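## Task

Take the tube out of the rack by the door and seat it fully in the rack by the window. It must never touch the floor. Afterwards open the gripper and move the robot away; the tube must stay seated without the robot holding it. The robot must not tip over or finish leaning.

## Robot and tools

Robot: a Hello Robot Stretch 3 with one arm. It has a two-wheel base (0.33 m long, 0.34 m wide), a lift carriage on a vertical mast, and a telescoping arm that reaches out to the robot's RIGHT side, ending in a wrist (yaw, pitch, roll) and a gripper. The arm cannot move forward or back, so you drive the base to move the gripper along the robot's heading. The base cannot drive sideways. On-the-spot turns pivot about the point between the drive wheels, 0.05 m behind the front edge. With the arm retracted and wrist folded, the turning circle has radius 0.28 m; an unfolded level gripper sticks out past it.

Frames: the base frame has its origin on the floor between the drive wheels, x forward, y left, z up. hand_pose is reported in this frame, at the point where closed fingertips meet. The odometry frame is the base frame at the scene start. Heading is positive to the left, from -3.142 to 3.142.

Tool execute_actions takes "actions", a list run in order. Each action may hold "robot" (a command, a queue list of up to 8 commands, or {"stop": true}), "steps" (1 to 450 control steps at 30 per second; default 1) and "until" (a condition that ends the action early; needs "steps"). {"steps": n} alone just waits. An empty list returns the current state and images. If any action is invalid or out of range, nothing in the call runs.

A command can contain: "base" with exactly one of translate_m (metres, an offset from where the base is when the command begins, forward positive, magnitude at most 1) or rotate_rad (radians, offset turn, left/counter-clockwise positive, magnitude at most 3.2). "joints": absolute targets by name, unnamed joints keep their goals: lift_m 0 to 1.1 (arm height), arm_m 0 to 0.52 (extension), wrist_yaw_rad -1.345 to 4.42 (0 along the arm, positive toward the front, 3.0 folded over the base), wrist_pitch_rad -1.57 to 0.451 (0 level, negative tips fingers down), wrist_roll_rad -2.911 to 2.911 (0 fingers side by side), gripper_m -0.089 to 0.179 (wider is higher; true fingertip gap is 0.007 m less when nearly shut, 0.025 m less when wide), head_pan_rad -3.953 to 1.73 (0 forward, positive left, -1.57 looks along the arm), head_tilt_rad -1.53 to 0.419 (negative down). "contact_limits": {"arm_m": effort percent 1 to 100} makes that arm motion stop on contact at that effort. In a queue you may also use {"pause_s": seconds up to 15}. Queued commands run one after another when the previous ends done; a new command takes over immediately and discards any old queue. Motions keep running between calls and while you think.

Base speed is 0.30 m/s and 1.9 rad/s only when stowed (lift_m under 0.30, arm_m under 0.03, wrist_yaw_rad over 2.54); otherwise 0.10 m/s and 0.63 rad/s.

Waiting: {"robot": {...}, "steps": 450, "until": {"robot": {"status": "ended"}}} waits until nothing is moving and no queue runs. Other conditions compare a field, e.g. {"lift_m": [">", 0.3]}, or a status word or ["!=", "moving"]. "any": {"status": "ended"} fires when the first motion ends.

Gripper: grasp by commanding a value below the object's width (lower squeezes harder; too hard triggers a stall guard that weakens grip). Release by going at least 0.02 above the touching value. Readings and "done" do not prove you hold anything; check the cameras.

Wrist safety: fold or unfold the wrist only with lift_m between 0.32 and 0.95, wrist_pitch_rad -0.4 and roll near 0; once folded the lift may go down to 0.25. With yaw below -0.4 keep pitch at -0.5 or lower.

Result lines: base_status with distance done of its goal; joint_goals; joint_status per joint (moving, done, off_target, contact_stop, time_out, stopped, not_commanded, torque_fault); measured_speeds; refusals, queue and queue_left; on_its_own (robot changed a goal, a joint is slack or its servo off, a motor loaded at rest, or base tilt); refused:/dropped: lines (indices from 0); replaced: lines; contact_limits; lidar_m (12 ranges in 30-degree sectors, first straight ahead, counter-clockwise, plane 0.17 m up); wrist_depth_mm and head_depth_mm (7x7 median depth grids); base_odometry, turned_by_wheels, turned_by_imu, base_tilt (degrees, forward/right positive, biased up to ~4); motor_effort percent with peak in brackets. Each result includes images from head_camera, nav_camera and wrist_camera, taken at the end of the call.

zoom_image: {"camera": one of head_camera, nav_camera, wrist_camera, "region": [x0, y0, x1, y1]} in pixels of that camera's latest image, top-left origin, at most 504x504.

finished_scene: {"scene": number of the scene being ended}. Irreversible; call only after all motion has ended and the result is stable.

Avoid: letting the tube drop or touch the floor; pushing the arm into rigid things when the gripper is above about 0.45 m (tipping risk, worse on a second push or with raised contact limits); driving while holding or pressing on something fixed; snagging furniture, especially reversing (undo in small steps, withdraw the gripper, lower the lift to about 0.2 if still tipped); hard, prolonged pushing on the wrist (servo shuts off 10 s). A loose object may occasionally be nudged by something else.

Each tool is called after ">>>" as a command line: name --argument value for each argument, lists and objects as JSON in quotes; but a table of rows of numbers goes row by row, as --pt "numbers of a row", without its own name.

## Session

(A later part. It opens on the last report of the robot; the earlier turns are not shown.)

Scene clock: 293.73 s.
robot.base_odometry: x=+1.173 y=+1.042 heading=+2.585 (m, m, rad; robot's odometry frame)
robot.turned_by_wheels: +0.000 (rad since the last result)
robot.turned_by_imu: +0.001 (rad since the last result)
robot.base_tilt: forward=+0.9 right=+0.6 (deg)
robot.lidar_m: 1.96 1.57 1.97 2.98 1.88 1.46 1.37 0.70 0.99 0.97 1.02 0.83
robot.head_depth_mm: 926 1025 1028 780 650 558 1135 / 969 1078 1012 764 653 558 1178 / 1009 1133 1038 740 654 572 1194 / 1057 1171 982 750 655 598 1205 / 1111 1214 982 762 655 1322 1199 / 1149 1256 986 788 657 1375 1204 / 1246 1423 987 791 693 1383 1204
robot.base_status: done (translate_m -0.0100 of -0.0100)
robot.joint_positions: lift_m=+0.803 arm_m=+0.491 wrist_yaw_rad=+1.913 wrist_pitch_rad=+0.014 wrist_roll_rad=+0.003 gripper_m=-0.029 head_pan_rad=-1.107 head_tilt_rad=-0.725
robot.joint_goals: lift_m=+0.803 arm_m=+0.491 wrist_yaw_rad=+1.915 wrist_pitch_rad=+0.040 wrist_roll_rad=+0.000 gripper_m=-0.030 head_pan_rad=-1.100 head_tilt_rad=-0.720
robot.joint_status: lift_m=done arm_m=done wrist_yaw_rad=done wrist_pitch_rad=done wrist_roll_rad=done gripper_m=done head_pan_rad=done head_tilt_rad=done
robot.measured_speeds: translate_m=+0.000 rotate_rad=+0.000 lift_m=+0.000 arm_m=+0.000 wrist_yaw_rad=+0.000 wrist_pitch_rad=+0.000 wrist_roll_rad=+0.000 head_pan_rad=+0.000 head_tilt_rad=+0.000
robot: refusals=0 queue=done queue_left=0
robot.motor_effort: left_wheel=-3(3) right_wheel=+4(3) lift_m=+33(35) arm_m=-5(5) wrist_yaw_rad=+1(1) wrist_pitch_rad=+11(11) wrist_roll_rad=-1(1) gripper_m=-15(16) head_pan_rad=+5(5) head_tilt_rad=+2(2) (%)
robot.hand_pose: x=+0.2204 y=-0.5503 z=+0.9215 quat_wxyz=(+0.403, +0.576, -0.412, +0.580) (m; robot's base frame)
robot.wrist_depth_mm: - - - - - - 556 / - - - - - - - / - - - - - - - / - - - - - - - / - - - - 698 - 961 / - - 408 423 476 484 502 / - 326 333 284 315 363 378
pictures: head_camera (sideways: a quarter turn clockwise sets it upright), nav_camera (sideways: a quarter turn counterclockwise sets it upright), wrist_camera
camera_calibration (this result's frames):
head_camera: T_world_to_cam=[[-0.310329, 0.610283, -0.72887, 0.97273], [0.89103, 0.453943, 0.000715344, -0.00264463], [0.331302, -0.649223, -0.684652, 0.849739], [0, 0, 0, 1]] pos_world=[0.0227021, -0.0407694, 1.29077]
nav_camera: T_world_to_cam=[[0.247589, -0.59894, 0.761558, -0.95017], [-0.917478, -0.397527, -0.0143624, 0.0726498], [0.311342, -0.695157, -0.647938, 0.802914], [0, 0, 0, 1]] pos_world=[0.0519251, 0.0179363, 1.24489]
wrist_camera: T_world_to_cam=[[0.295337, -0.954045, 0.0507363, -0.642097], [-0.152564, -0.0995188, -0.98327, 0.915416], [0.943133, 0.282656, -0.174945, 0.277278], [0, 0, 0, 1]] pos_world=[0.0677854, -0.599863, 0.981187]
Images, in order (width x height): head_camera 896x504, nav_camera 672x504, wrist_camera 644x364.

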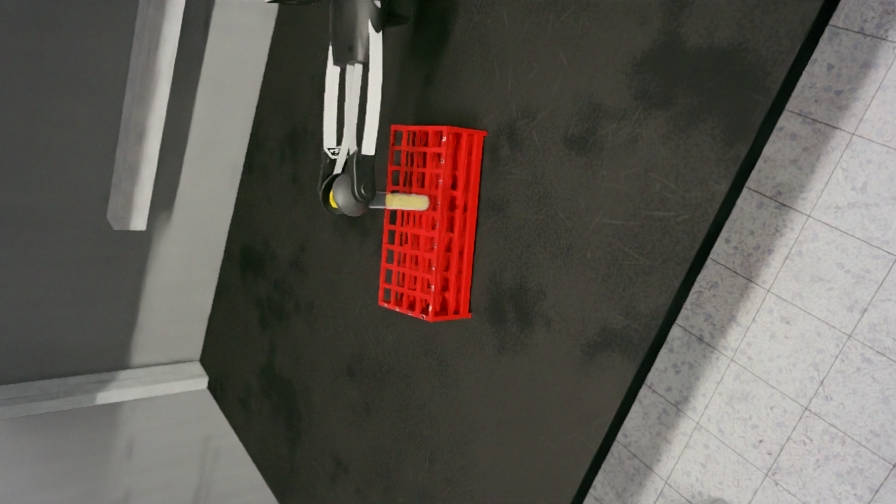

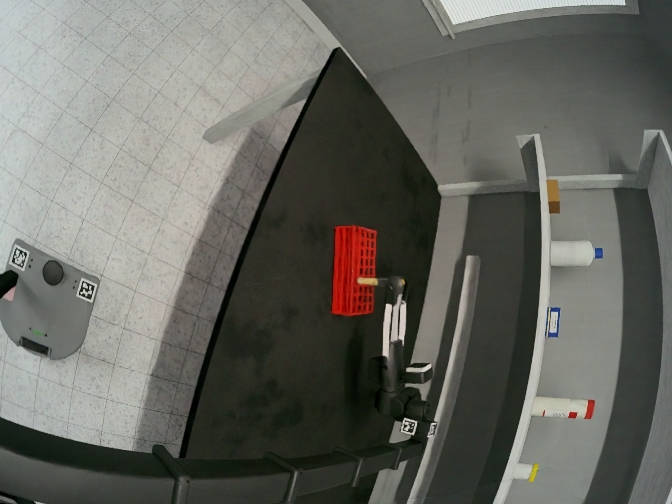

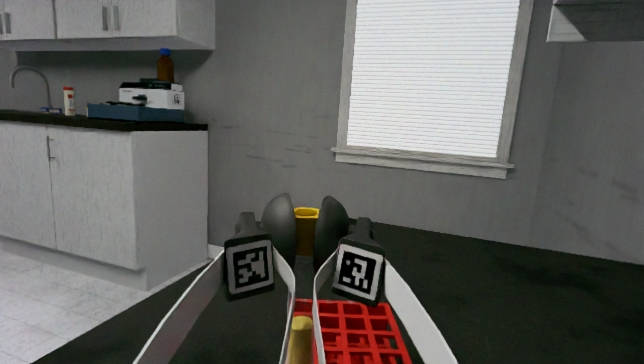

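>>> execute_actions --actions '[{"robot":{"joints":{"lift_m":0.792}},"steps":450,"until":{"robot":{"status":"ended"}}}]'

>>> zoom_image --camera "head_camera" --region '[370, 150, 490, 260]'

>>> zoom_image --camera "wrist_camera" --region '[250, 264, 410, 364]'

Scene clock: 301.50 s.
robot.base_odometry: x=+1.173 y=+1.042 heading=+2.585 (m, m, rad; robot's odometry frame)
robot.turned_by_wheels: +0.000 (rad since the last result)
robot.turned_by_imu: +0.001 (rad since the last result)
robot.base_tilt: forward=+1.0 right=+0.5 (deg)
robot.lidar_m: 1.95 1.58 1.97 2.98 1.88 1.46 1.37 0.69 0.99 0.97 1.02 0.83
robot.head_depth_mm: 926 1023 1011 767 651 557 1136 / 967 1078 1013 764 650 559 1172 / 1009 1134 1013 742 653 572 1201 / 1059 1173 978 751 655 596 1196 / 1114 1216 984 763 655 1321 1200 / 1144 1253 985 787 657 1369 1209 / 1241 1426 987 791 691 1379 1207
robot.base_status: done (translate_m -0.0100 of -0.0100)
robot.joint_positions: lift_m=+0.792 arm_m=+0.491 wrist_yaw_rad=+1.913 wrist_pitch_rad=+0.014 wrist_roll_rad=+0.003 gripper_m=-0.029 head_pan_rad=-1.107 head_tilt_rad=-0.725
robot.joint_goals: lift_m=+0.792 arm_m=+0.491 wrist_yaw_rad=+1.915 wrist_pitch_rad=+0.040 wrist_roll_rad=+0.000 gripper_m=-0.030 head_pan_rad=-1.100 head_tilt_rad=-0.720
robot.joint_status: lift_m=done arm_m=done wrist_yaw_rad=done wrist_pitch_rad=done wrist_roll_rad=done gripper_m=done head_pan_rad=done head_tilt_rad=done
robot.measured_speeds: translate_m=+0.000 rotate_rad=+0.000 lift_m=+0.000 arm_m=+0.000 wrist_yaw_rad=+0.000 wrist_pitch_rad=+0.000 wrist_roll_rad=+0.000 head_pan_rad=+0.000 head_tilt_rad=+0.000
robot: refusals=0 queue=done queue_left=0
robot.motor_effort: left_wheel=-3(3) right_wheel=+3(3) lift_m=+33(35) arm_m=-4(5) wrist_yaw_rad=+1(1) wrist_pitch_rad=+11(12) wrist_roll_rad=-1(1) gripper_m=-16(16) head_pan_rad=+4(5) head_tilt_rad=+2(3) (%)
robot.hand_pose: x=+0.2204 y=-0.5503 z=+0.9105 quat_wxyz=(+0.403, +0.576, -0.412, +0.580) (m; robot's base frame)
robot.wrist_depth_mm: - - - - - - 567 / - - - - - - - / - - - - - - - / - - - - - - - / - - - - 662 - 919 / - - 390 344 453 461 481 / - 311 317 241 305 347 356
pictures: head_camera (sideways: a quarter turn clockwise sets it upright), nav_camera (sideways: a quarter turn counterclockwise sets it upright), wrist_camera
camera_calibration (this result's frames):
head_camera: T_world_to_cam=[[-0.310328, 0.610283, -0.72887, 0.97273], [0.891031, 0.453943, 0.000715344, -0.00264464], [0.331302, -0.649223, -0.684652, 0.849739], [0, 0, 0, 1]] pos_world=[0.0227021, -0.0407694, 1.29077]
nav_camera: T_world_to_cam=[[0.247588, -0.59894, 0.761558, -0.95017], [-0.917478, -0.397527, -0.0143624, 0.0726498], [0.311342, -0.695157, -0.647938, 0.802914], [0, 0, 0, 1]] pos_world=[0.0519251, 0.0179362, 1.24489]
wrist_camera: T_world_to_cam=[[0.295337, -0.954045, 0.0507364, -0.641539], [-0.152564, -0.0995189, -0.98327, 0.904607], [0.943133, 0.282656, -0.174945, 0.275354], [0, 0, 0, 1]] pos_world=[0.0677854, -0.599863, 0.970194]
Images, in order (width x height): head_camera 896x504, nav_camera 672x504, wrist_camera 644x364.

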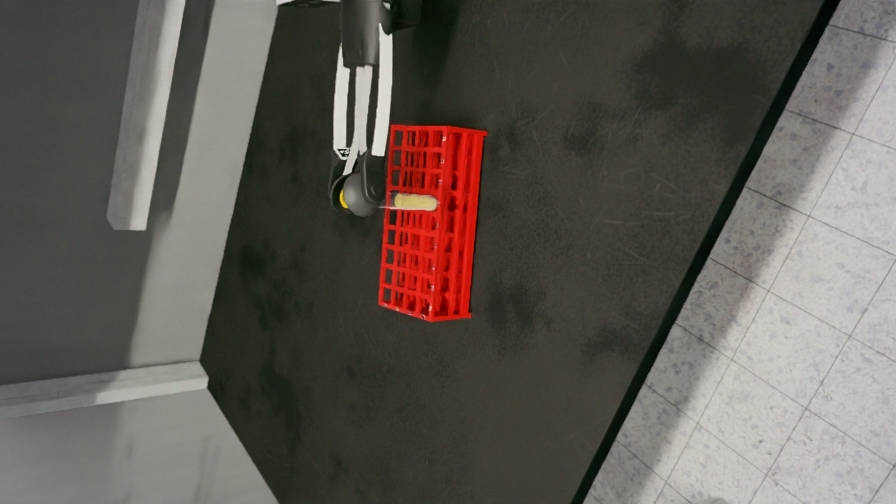

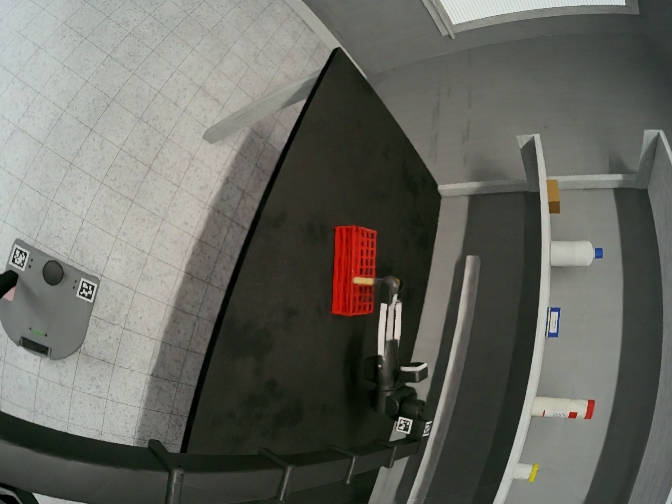

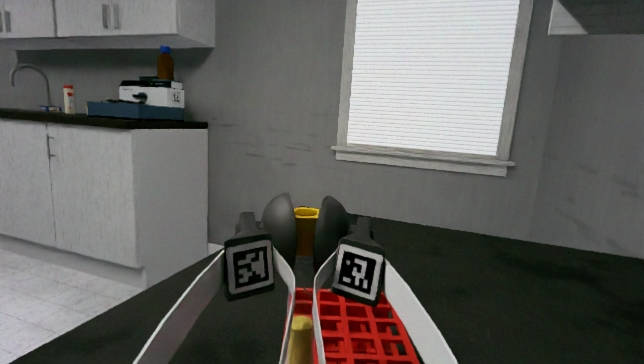

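Region (370, 150, 490, 260) of head_camera's 896x504 image, scaled by 4.200, with more detail than that image has; it fills the top 462 rows of this view, and the rest is white.

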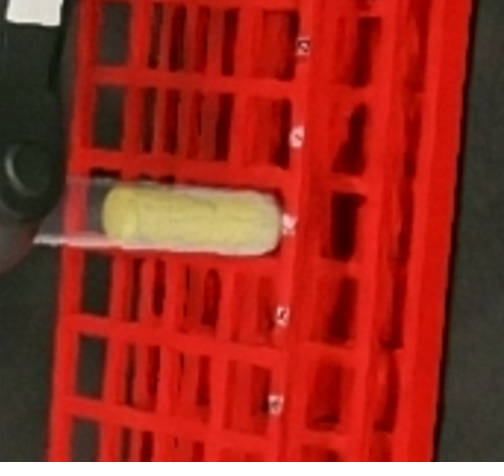

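Region (250, 264, 410, 364) of wrist_camera's 644x364 image, scaled by 3.150; it fills the top 315 rows of this view, and the rest is white.

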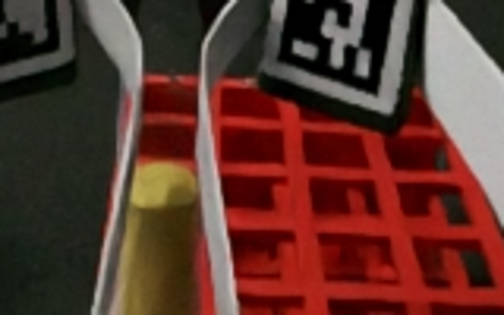

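>>> execute_actions --actions '[{"robot":{"joints":{"lift_m":0.780}},"steps":450,"until":{"robot":{"status":"ended"}}}]'

>>> zoom_image --camera "head_camera" --region '[370, 150, 490, 260]'

Scene clock: 305.63 s.
robot.base_odometry: x=+1.173 y=+1.042 heading=+2.585 (m, m, rad; robot's odometry frame)
robot.turned_by_wheels: +0.000 (rad since the last result)
robot.turned_by_imu: +0.001 (rad since the last result)
robot.base_tilt: forward=+0.9 right=+0.4 (deg)
robot.lidar_m: 1.95 1.58 1.97 2.97 1.88 1.47 1.37 0.70 1.00 0.97 1.02 0.83
robot.head_depth_mm: 929 1024 1007 758 651 558 1135 / 965 1076 1007 762 651 558 1174 / 1011 1128 1013 738 653 572 1204 / 1058 1174 979 750 654 597 1199 / 1116 1219 982 765 655 1316 1207 / 1140 1253 989 788 658 1378 1203 / 1243 1428 988 791 691 1379 1208
robot.base_status: done (translate_m -0.0100 of -0.0100)
robot.joint_positions: lift_m=+0.780 arm_m=+0.491 wrist_yaw_rad=+1.913 wrist_pitch_rad=+0.014 wrist_roll_rad=+0.003 gripper_m=-0.029 head_pan_rad=-1.107 head_tilt_rad=-0.725
robot.joint_goals: lift_m=+0.780 arm_m=+0.491 wrist_yaw_rad=+1.915 wrist_pitch_rad=+0.040 wrist_roll_rad=+0.000 gripper_m=-0.030 head_pan_rad=-1.100 head_tilt_rad=-0.720
robot.joint_status: lift_m=done arm_m=done wrist_yaw_rad=done wrist_pitch_rad=done wrist_roll_rad=done gripper_m=done head_pan_rad=done head_tilt_rad=done
robot.measured_speeds: translate_m=+0.000 rotate_rad=+0.000 lift_m=+0.000 arm_m=+0.000 wrist_yaw_rad=+0.000 wrist_pitch_rad=+0.000 wrist_roll_rad=+0.000 head_pan_rad=+0.000 head_tilt_rad=+0.000
robot: refusals=0 queue=done queue_left=0
robot.motor_effort: left_wheel=-3(3) right_wheel=+4(4) lift_m=+33(32) arm_m=-4(5) wrist_yaw_rad=+2(1) wrist_pitch_rad=+12(11) wrist_roll_rad=-1(1) gripper_m=-15(16) head_pan_rad=+5(5) head_tilt_rad=+2(2) (%)
robot.hand_pose: x=+0.2204 y=-0.5503 z=+0.8985 quat_wxyz=(+0.403, +0.576, -0.412, +0.580) (m; robot's base frame)
robot.wrist_depth_mm: - - - - - - 565 / - - - - - - - / - - - - - - - / - - - - - - - / - - - - 623 655 856 / - 423 366 304 428 434 452 / 299 291 300 236 266 326 336
pictures: head_camera (sideways: a quarter turn clockwise sets it upright), nav_camera (sideways: a quarter turn counterclockwise sets it upright), wrist_camera
camera_calibration (this result's frames):
head_camera: T_world_to_cam=[[-0.310329, 0.610283, -0.72887, 0.97273], [0.89103, 0.453943, 0.000715344, -0.00264463], [0.331302, -0.649223, -0.684652, 0.849739], [0, 0, 0, 1]] pos_world=[0.0227021, -0.0407694, 1.29077]
nav_camera: T_world_to_cam=[[0.247589, -0.59894, 0.761558, -0.95017], [-0.917478, -0.397527, -0.0143624, 0.0726498], [0.311342, -0.695157, -0.647938, 0.802914], [0, 0, 0, 1]] pos_world=[0.0519251, 0.0179363, 1.24489]
wrist_camera: T_world_to_cam=[[0.295337, -0.954045, 0.0507362, -0.64093], [-0.152564, -0.0995188, -0.98327, 0.892802], [0.943133, 0.282656, -0.174945, 0.273254], [0, 0, 0, 1]] pos_world=[0.0677854, -0.599862, 0.958188]
Images, in order (width x height): head_camera 896x504, nav_camera 672x504, wrist_camera 644x364.

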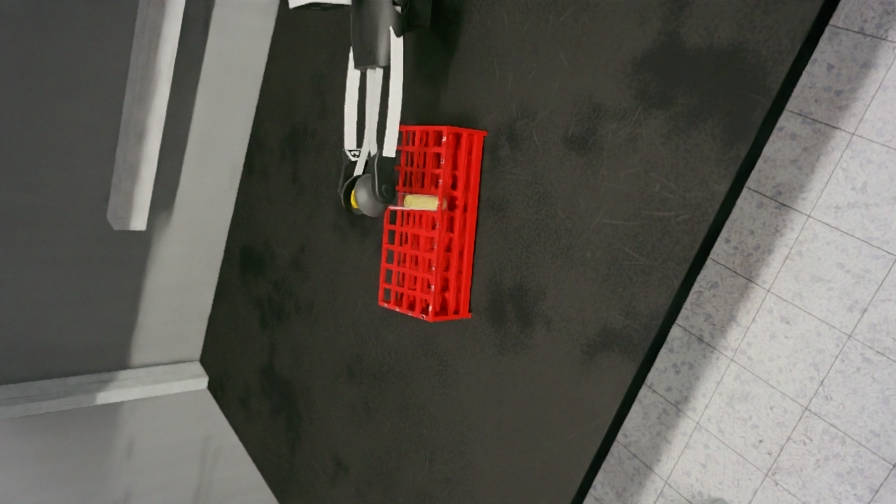

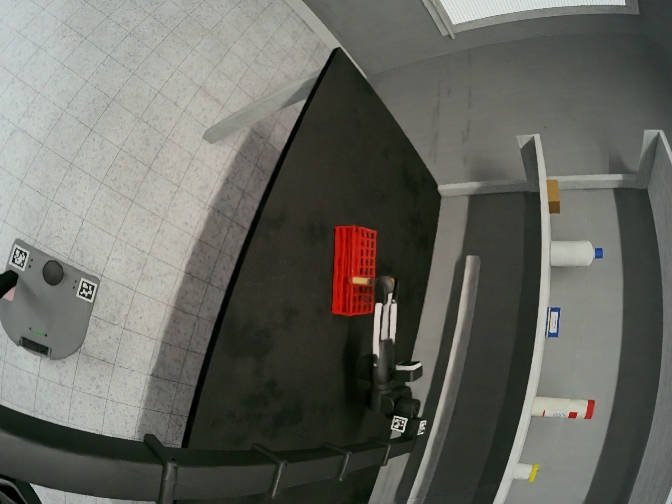

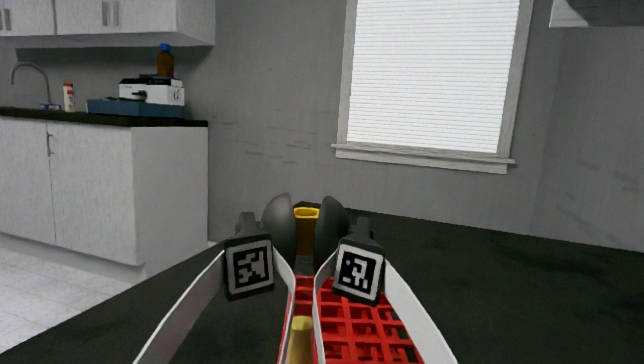

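Region (370, 150, 490, 260) of head_camera's 896x504 image, scaled by 4.200, with more detail than that image has; it fills the top 462 rows of this view, and the rest is white.

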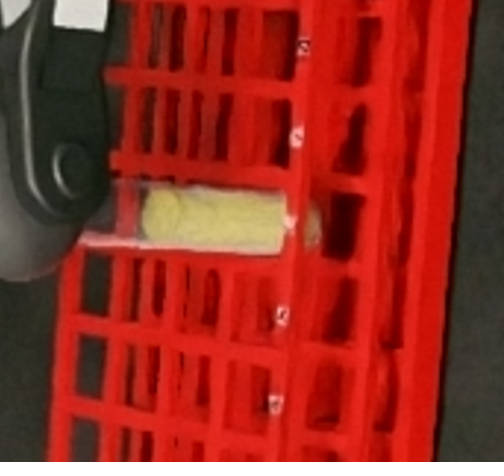

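>>> execute_actions --actions '[{"robot":{"joints":{"lift_m":0.760}},"steps":450,"until":{"robot":{"status":"ended"}}}]'

>>> zoom_image --camera "head_camera" --region '[370, 150, 490, 260]'

Scene clock: 311.40 s.
robot.base_odometry: x=+1.173 y=+1.042 heading=+2.585 (m, m, rad; robot's odometry frame)
robot.turned_by_wheels: +0.000 (rad since the last result)
robot.turned_by_imu: +0.001 (rad since the last result)
robot.base_tilt: forward=+0.8 right=+0.6 (deg)
robot.lidar_m: 1.95 1.58 1.97 2.97 1.88 1.46 1.37 0.69 0.99 0.97 1.02 0.83
robot.head_depth_mm: 930 1024 1007 758 652 558 1137 / 971 1075 973 740 652 560 1178 / 1006 1132 1013 738 653 571 1201 / 1060 1174 980 750 654 596 1201 / 1120 1216 985 763 655 1315 1198 / 1148 1257 985 789 656 1377 1206 / 1238 1415 988 790 692 1380 1207
robot.base_status: done (translate_m -0.0100 of -0.0100)
robot.joint_positions: lift_m=+0.760 arm_m=+0.491 wrist_yaw_rad=+1.913 wrist_pitch_rad=+0.014 wrist_roll_rad=+0.003 gripper_m=-0.029 head_pan_rad=-1.107 head_tilt_rad=-0.725
robot.joint_goals: lift_m=+0.760 arm_m=+0.491 wrist_yaw_rad=+1.915 wrist_pitch_rad=+0.040 wrist_roll_rad=+0.000 gripper_m=-0.030 head_pan_rad=-1.100 head_tilt_rad=-0.720
robot.joint_status: lift_m=done arm_m=done wrist_yaw_rad=done wrist_pitch_rad=done wrist_roll_rad=done gripper_m=done head_pan_rad=done head_tilt_rad=done
robot.measured_speeds: translate_m=+0.000 rotate_rad=+0.000 lift_m=+0.000 arm_m=+0.000 wrist_yaw_rad=+0.000 wrist_pitch_rad=+0.000 wrist_roll_rad=+0.000 head_pan_rad=+0.000 head_tilt_rad=+0.000
robot: refusals=0 queue=done queue_left=0
robot.motor_effort: left_wheel=-3(3) right_wheel=+4(4) lift_m=+33(33) arm_m=-6(4) wrist_yaw_rad=+2(1) wrist_pitch_rad=+11(12) wrist_roll_rad=-1(1) gripper_m=-16(16) head_pan_rad=+5(4) head_tilt_rad=+1(2) (%)
robot.hand_pose: x=+0.2204 y=-0.5503 z=+0.8785 quat_wxyz=(+0.403, +0.576, -0.412, +0.580) (m; robot's base frame)
robot.wrist_depth_mm: - - - - - - - / - - - - - - - / - - - - - - - / - - - - - - - / - - - - 564 584 794 / - 341 328 290 381 390 405 / 257 263 268 192 219 292 302
pictures: head_camera (sideways: a quarter turn clockwise sets it upright), nav_camera (sideways: a quarter turn counterclockwise sets it upright), wrist_camera
camera_calibration (this result's frames):
head_camera: T_world_to_cam=[[-0.310328, 0.610283, -0.72887, 0.97273], [0.891031, 0.453943, 0.000715344, -0.00264464], [0.331302, -0.649223, -0.684652, 0.849739], [0, 0, 0, 1]] pos_world=[0.0227021, -0.0407694, 1.29077]
nav_camera: T_world_to_cam=[[0.247589, -0.59894, 0.761558, -0.95017], [-0.917478, -0.397527, -0.0143624, 0.0726498], [0.311342, -0.695157, -0.647938, 0.802914], [0, 0, 0, 1]] pos_world=[0.0519251, 0.0179362, 1.24489]
wrist_camera: T_world_to_cam=[[0.295337, -0.954045, 0.0507365, -0.639915], [-0.152564, -0.0995189, -0.98327, 0.873132], [0.943133, 0.282656, -0.174945, 0.269754], [0, 0, 0, 1]] pos_world=[0.0677854, -0.599862, 0.938184]
Images, in order (width x height): head_camera 896x504, nav_camera 672x504, wrist_camera 644x364.

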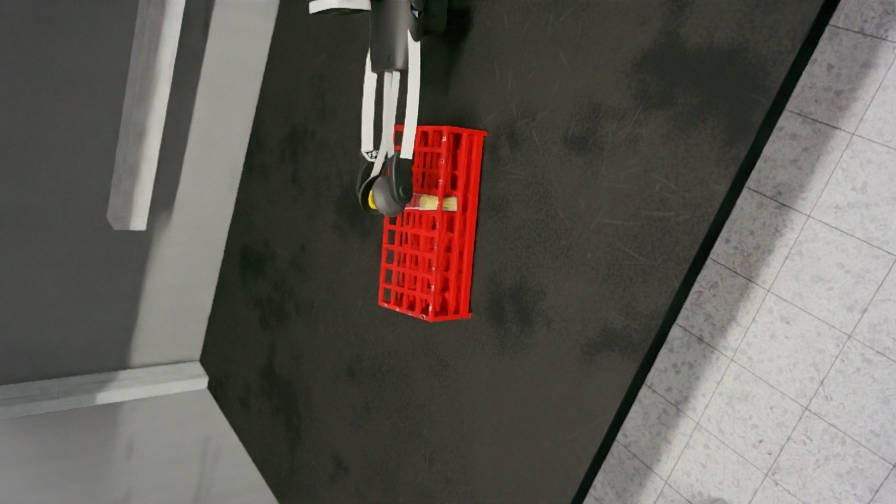

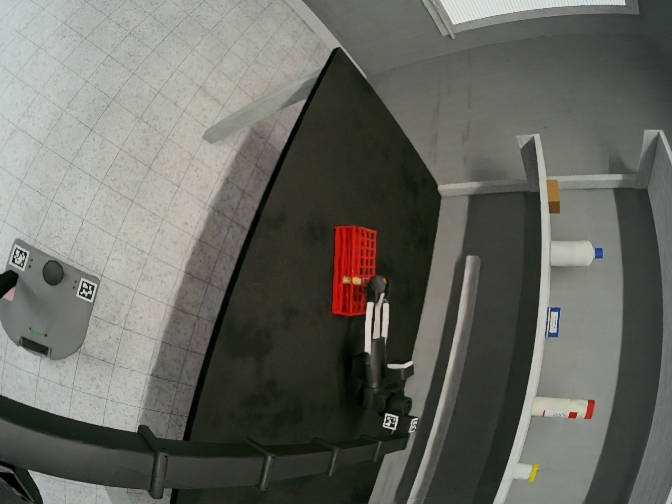

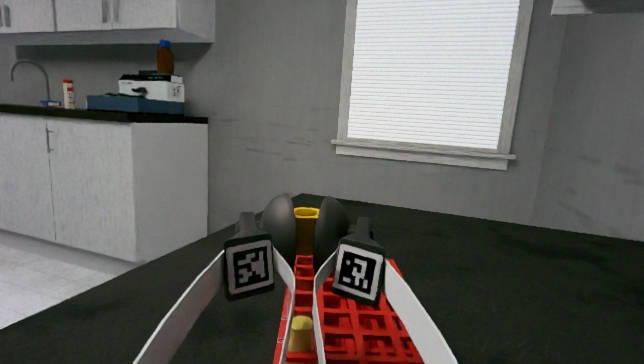

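Region (370, 150, 490, 260) of head_camera's 896x504 image, scaled by 4.200, with more detail than that image has; it fills the top 462 rows of this view, and the rest is white.

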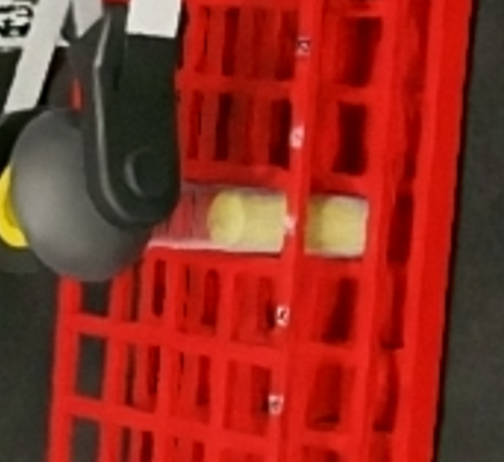

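Through the middle plate too. Continue lowering.

>>> execute_actions --actions '[{"robot":{"joints":{"lift_m":0.748}},"steps":450,"until":{"robot":{"status":"ended"}}}]'

>>> zoom_image --camera "head_camera" --region '[370, 150, 490, 260]'

Scene clock: 316.97 s.
robot.base_odometry: x=+1.173 y=+1.042 heading=+2.585 (m, m, rad; robot's odometry frame)
robot.turned_by_wheels: +0.000 (rad since the last result)
robot.turned_by_imu: +0.001 (rad since the last result)
robot.base_tilt: forward=+0.9 right=+0.5 (deg)
robot.lidar_m: 1.95 1.58 1.97 2.98 1.88 1.46 1.37 0.70 0.99 0.97 1.02 0.83
robot.head_depth_mm: 926 1024 975 737 650 558 1135 / 970 1072 977 759 651 559 1182 / 1008 1130 994 740 653 572 1203 / 1062 1167 981 750 652 598 1201 / 1119 1217 981 764 656 1320 1198 / 1146 1257 986 787 656 1373 1211 / 1238 1424 988 790 691 1379 1204
robot.base_status: done (translate_m -0.0100 of -0.0100)
robot.joint_positions: lift_m=+0.748 arm_m=+0.491 wrist_yaw_rad=+1.913 wrist_pitch_rad=+0.016 wrist_roll_rad=+0.003 gripper_m=-0.029 head_pan_rad=-1.107 head_tilt_rad=-0.725
robot.joint_goals: lift_m=+0.748 arm_m=+0.491 wrist_yaw_rad=+1.915 wrist_pitch_rad=+0.040 wrist_roll_rad=+0.000 gripper_m=-0.030 head_pan_rad=-1.100 head_tilt_rad=-0.720
robot.joint_status: lift_m=done arm_m=done wrist_yaw_rad=done wrist_pitch_rad=done wrist_roll_rad=done gripper_m=done head_pan_rad=done head_tilt_rad=done
robot.measured_speeds: translate_m=+0.000 rotate_rad=+0.000 lift_m=+0.000 arm_m=+0.000 wrist_yaw_rad=+0.000 wrist_pitch_rad=+0.000 wrist_roll_rad=+0.000 head_pan_rad=+0.000 head_tilt_rad=+0.000
robot: refusals=0 queue=done queue_left=0
robot.motor_effort: left_wheel=-3(3) right_wheel=+4(3) lift_m=+33(31) arm_m=-5(4) wrist_yaw_rad=+2(1) wrist_pitch_rad=+11(12) wrist_roll_rad=-1(1) gripper_m=-16(15) head_pan_rad=+4(5) head_tilt_rad=+2(2) (%)
robot.hand_pose: x=+0.2204 y=-0.5503 z=+0.8669 quat_wxyz=(+0.403, +0.575, -0.413, +0.580) (m; robot's base frame)
robot.wrist_depth_mm: - - - - - - - / - - - - - - - / - - - - - - - / - - - - - - - / - - 515 164 531 555 580 / - 316 309 253 356 363 380 / 241 246 251 181 198 274 281
pictures: head_camera (sideways: a quarter turn clockwise sets it upright), nav_camera (sideways: a quarter turn counterclockwise sets it upright), wrist_camera
camera_calibration (this result's frames):
head_camera: T_world_to_cam=[[-0.310329, 0.610283, -0.72887, 0.97273], [0.89103, 0.453943, 0.000715344, -0.00264463], [0.331302, -0.649223, -0.684652, 0.849739], [0, 0, 0, 1]] pos_world=[0.0227021, -0.0407694, 1.29077]
nav_camera: T_world_to_cam=[[0.247589, -0.59894, 0.761558, -0.95017], [-0.917478, -0.397527, -0.0143624, 0.0726498], [0.311342, -0.695157, -0.647938, 0.802914], [0, 0, 0, 1]] pos_world=[0.0519251, 0.0179362, 1.24489]
wrist_camera: T_world_to_cam=[[0.295252, -0.954075, 0.0506616, -0.639262], [-0.150909, -0.0989293, -0.983585, 0.862042], [0.943426, 0.28276, -0.173187, 0.266172], [0, 0, 0, 1]] pos_world=[0.0677191, -0.599885, 0.926376]
Images, in order (width x height): head_camera 896x504, nav_camera 672x504, wrist_camera 644x364.

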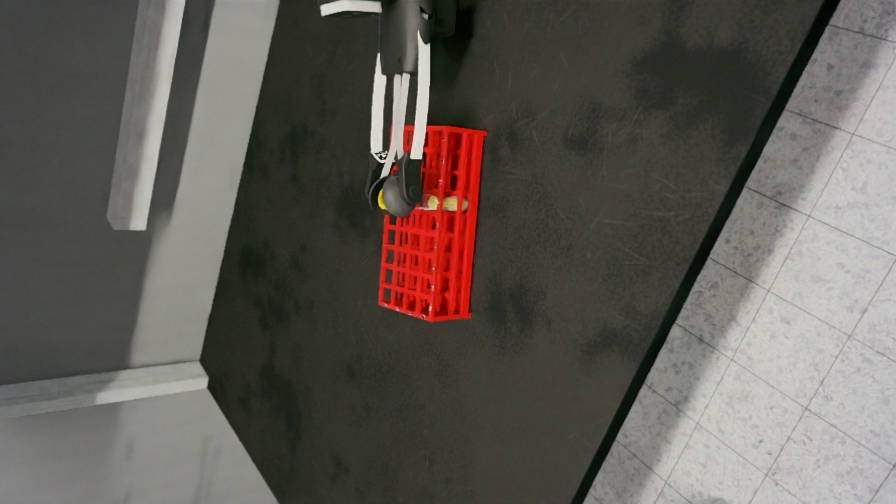

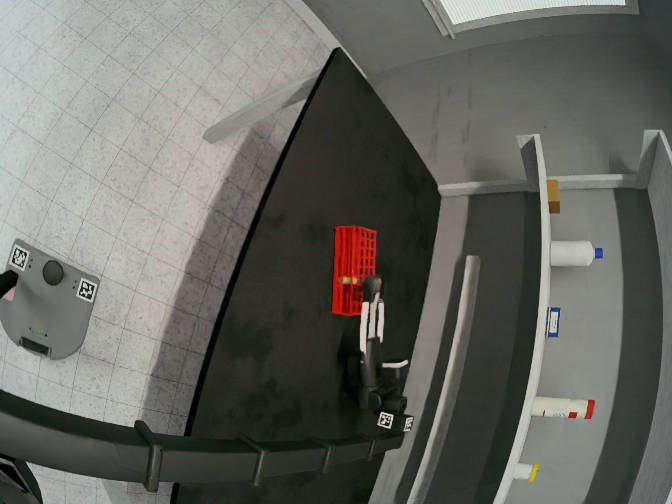

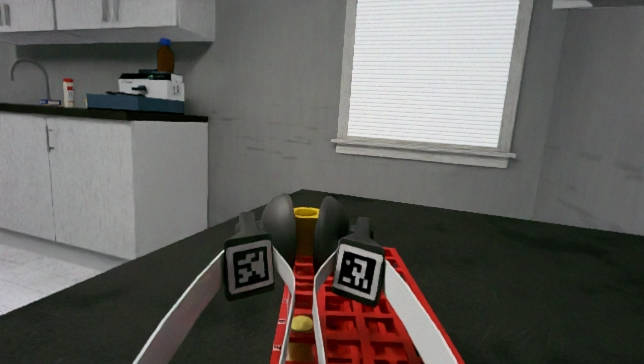

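Region (370, 150, 490, 260) of head_camera's 896x504 image, scaled by 4.200, with more detail than that image has; it fills the top 462 rows of this view, and the rest is white.

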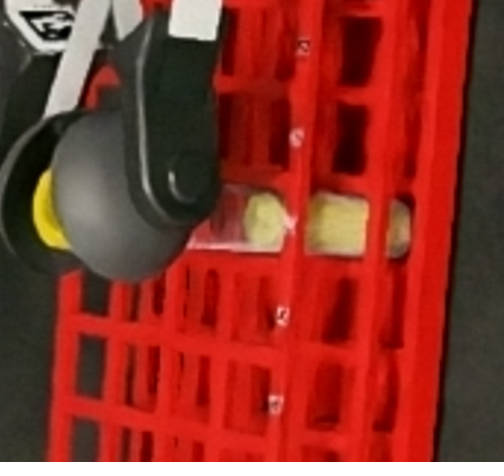

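>>> execute_actions --actions '[{"robot":[{"joints":{"gripper_m":0.07}},{"joints":{"lift_m":0.82}},{"joints":{"arm_m":0.05}}],"steps":450,"until":{"robot":{"status":"ended"}}}]'

>>> zoom_image --camera "head_camera" --region '[340, 110, 520, 330]'

Scene clock: 329.90 s.
robot.base_odometry: x=+1.173 y=+1.042 heading=+2.585 (m, m, rad; robot's odometry frame)
robot.turned_by_wheels: +0.000 (rad since the last result)
robot.turned_by_imu: +0.002 (rad since the last result)
robot.base_tilt: forward=+0.9 right=+0.4 (deg)
robot.lidar_m: 1.96 1.58 1.97 2.97 1.88 1.46 1.37 0.70 0.99 0.97 1.02 0.83
robot.head_depth_mm: 929 1021 972 780 650 570 - / 971 1076 973 764 652 559 - / 1009 1133 979 740 653 584 - / 1061 1172 983 750 654 587 - / 1116 1215 988 767 655 1317 1203 / 1151 1255 985 791 658 1374 1210 / 1242 1419 991 791 693 1346 1209
robot.base_status: done (translate_m -0.0100 of -0.0100)
robot.joint_positions: lift_m=+0.820 arm_m=+0.050 wrist_yaw_rad=+1.914 wrist_pitch_rad=+0.016 wrist_roll_rad=+0.003 gripper_m=+0.070 head_pan_rad=-1.107 head_tilt_rad=-0.725
robot.joint_goals: lift_m=+0.820 arm_m=+0.050 wrist_yaw_rad=+1.915 wrist_pitch_rad=+0.040 wrist_roll_rad=+0.000 gripper_m=+0.070 head_pan_rad=-1.100 head_tilt_rad=-0.720
robot.joint_status: lift_m=done arm_m=done wrist_yaw_rad=done wrist_pitch_rad=done wrist_roll_rad=done gripper_m=done head_pan_rad=done head_tilt_rad=done
robot.measured_speeds: translate_m=+0.000 rotate_rad=+0.000 lift_m=+0.000 arm_m=+0.000 wrist_yaw_rad=+0.000 wrist_pitch_rad=+0.000 wrist_roll_rad=+0.000 head_pan_rad=+0.000 head_tilt_rad=+0.000
robot: refusals=0 queue=done queue_left=0
robot.motor_effort: left_wheel=-3(3) right_wheel=+4(4) lift_m=+42(43) arm_m=-5(6) wrist_yaw_rad=+1(2) wrist_pitch_rad=+11(11) wrist_roll_rad=-1(1) gripper_m=+0(89) head_pan_rad=+5(4) head_tilt_rad=+2(2) (%)
robot.hand_pose: x=+0.2203 y=-0.1090 z=+0.9387 quat_wxyz=(+0.402, +0.576, -0.412, +0.580) (m; robot's base frame)
robot.wrist_depth_mm: - - - - - - - / - - - - - - - / - - - - - - - / - - - - - - - / - - - - - - - / - - - - - 617 553 / - - - - - 640 408
pictures: head_camera (sideways: a quarter turn clockwise sets it upright), nav_camera (sideways: a quarter turn counterclockwise sets it upright), wrist_camera
camera_calibration (this result's frames):
head_camera: T_world_to_cam=[[-0.310367, 0.610153, -0.728962, 0.97285], [0.890969, 0.454063, 0.000714349, -0.00264297], [0.33143, -0.649261, -0.684554, 0.849611], [0, 0, 0, 1]] pos_world=[0.0227082, -0.0407685, 1.29078]
nav_camera: T_world_to_cam=[[0.247623, -0.598815, 0.761645, -0.950284], [-0.917424, -0.397652, -0.0143698, 0.0726592], [0.311475, -0.695193, -0.647835, 0.80278], [0, 0, 0, 1]] pos_world=[0.0519261, 0.0179355, 1.24489]
wrist_camera: T_world_to_cam=[[0.296069, -0.953822, 0.0506619, -0.222082], [-0.150824, -0.0990588, -0.983585, 0.976187], [0.943184, 0.283568, -0.173187, 0.154048], [0, 0, 0, 1]] pos_world=[0.0676879, -0.15881, 0.998093]
Images, in order (width x height): head_camera 896x504, nav_camera 672x504, wrist_camera 644x364.

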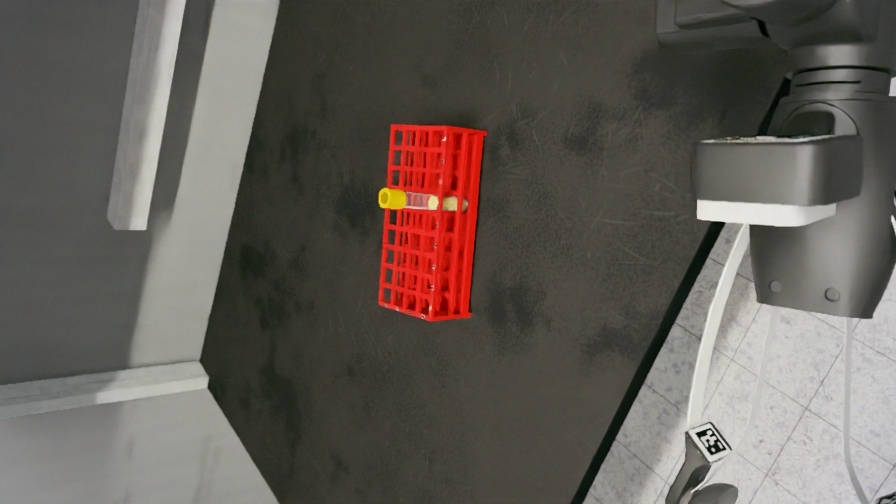

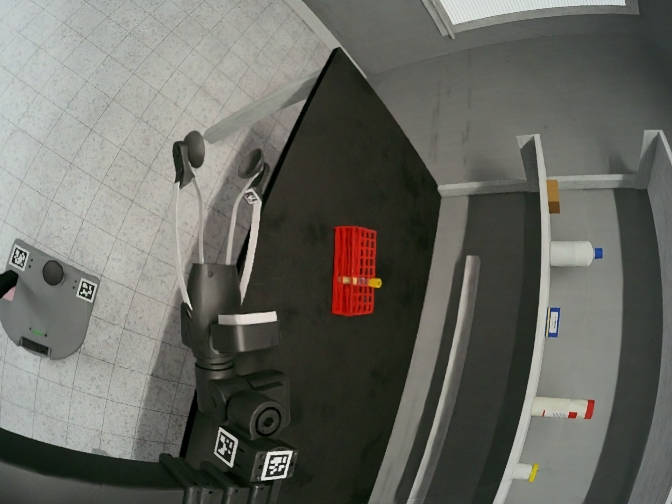

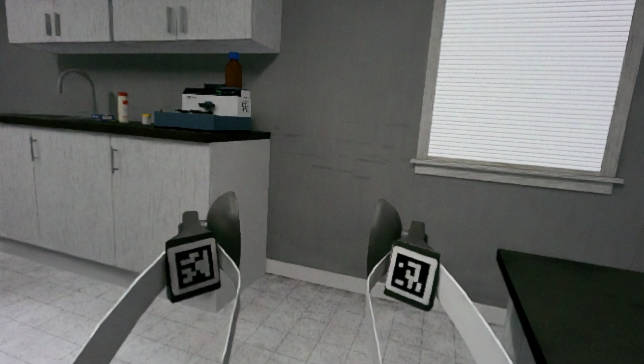

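Region (340, 110, 520, 330) of head_camera's 896x504 image, scaled by 2.291, with more detail than that image has; it fills the left 412 columns of this view, and the rest is white.

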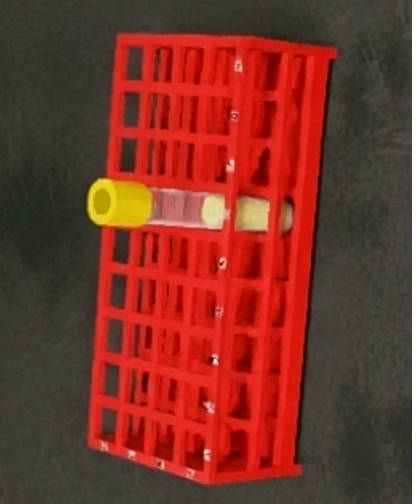

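The tube is seated and the gripper is clear.

>>> finished_scene --scene 2

The scene is finished: the task was done.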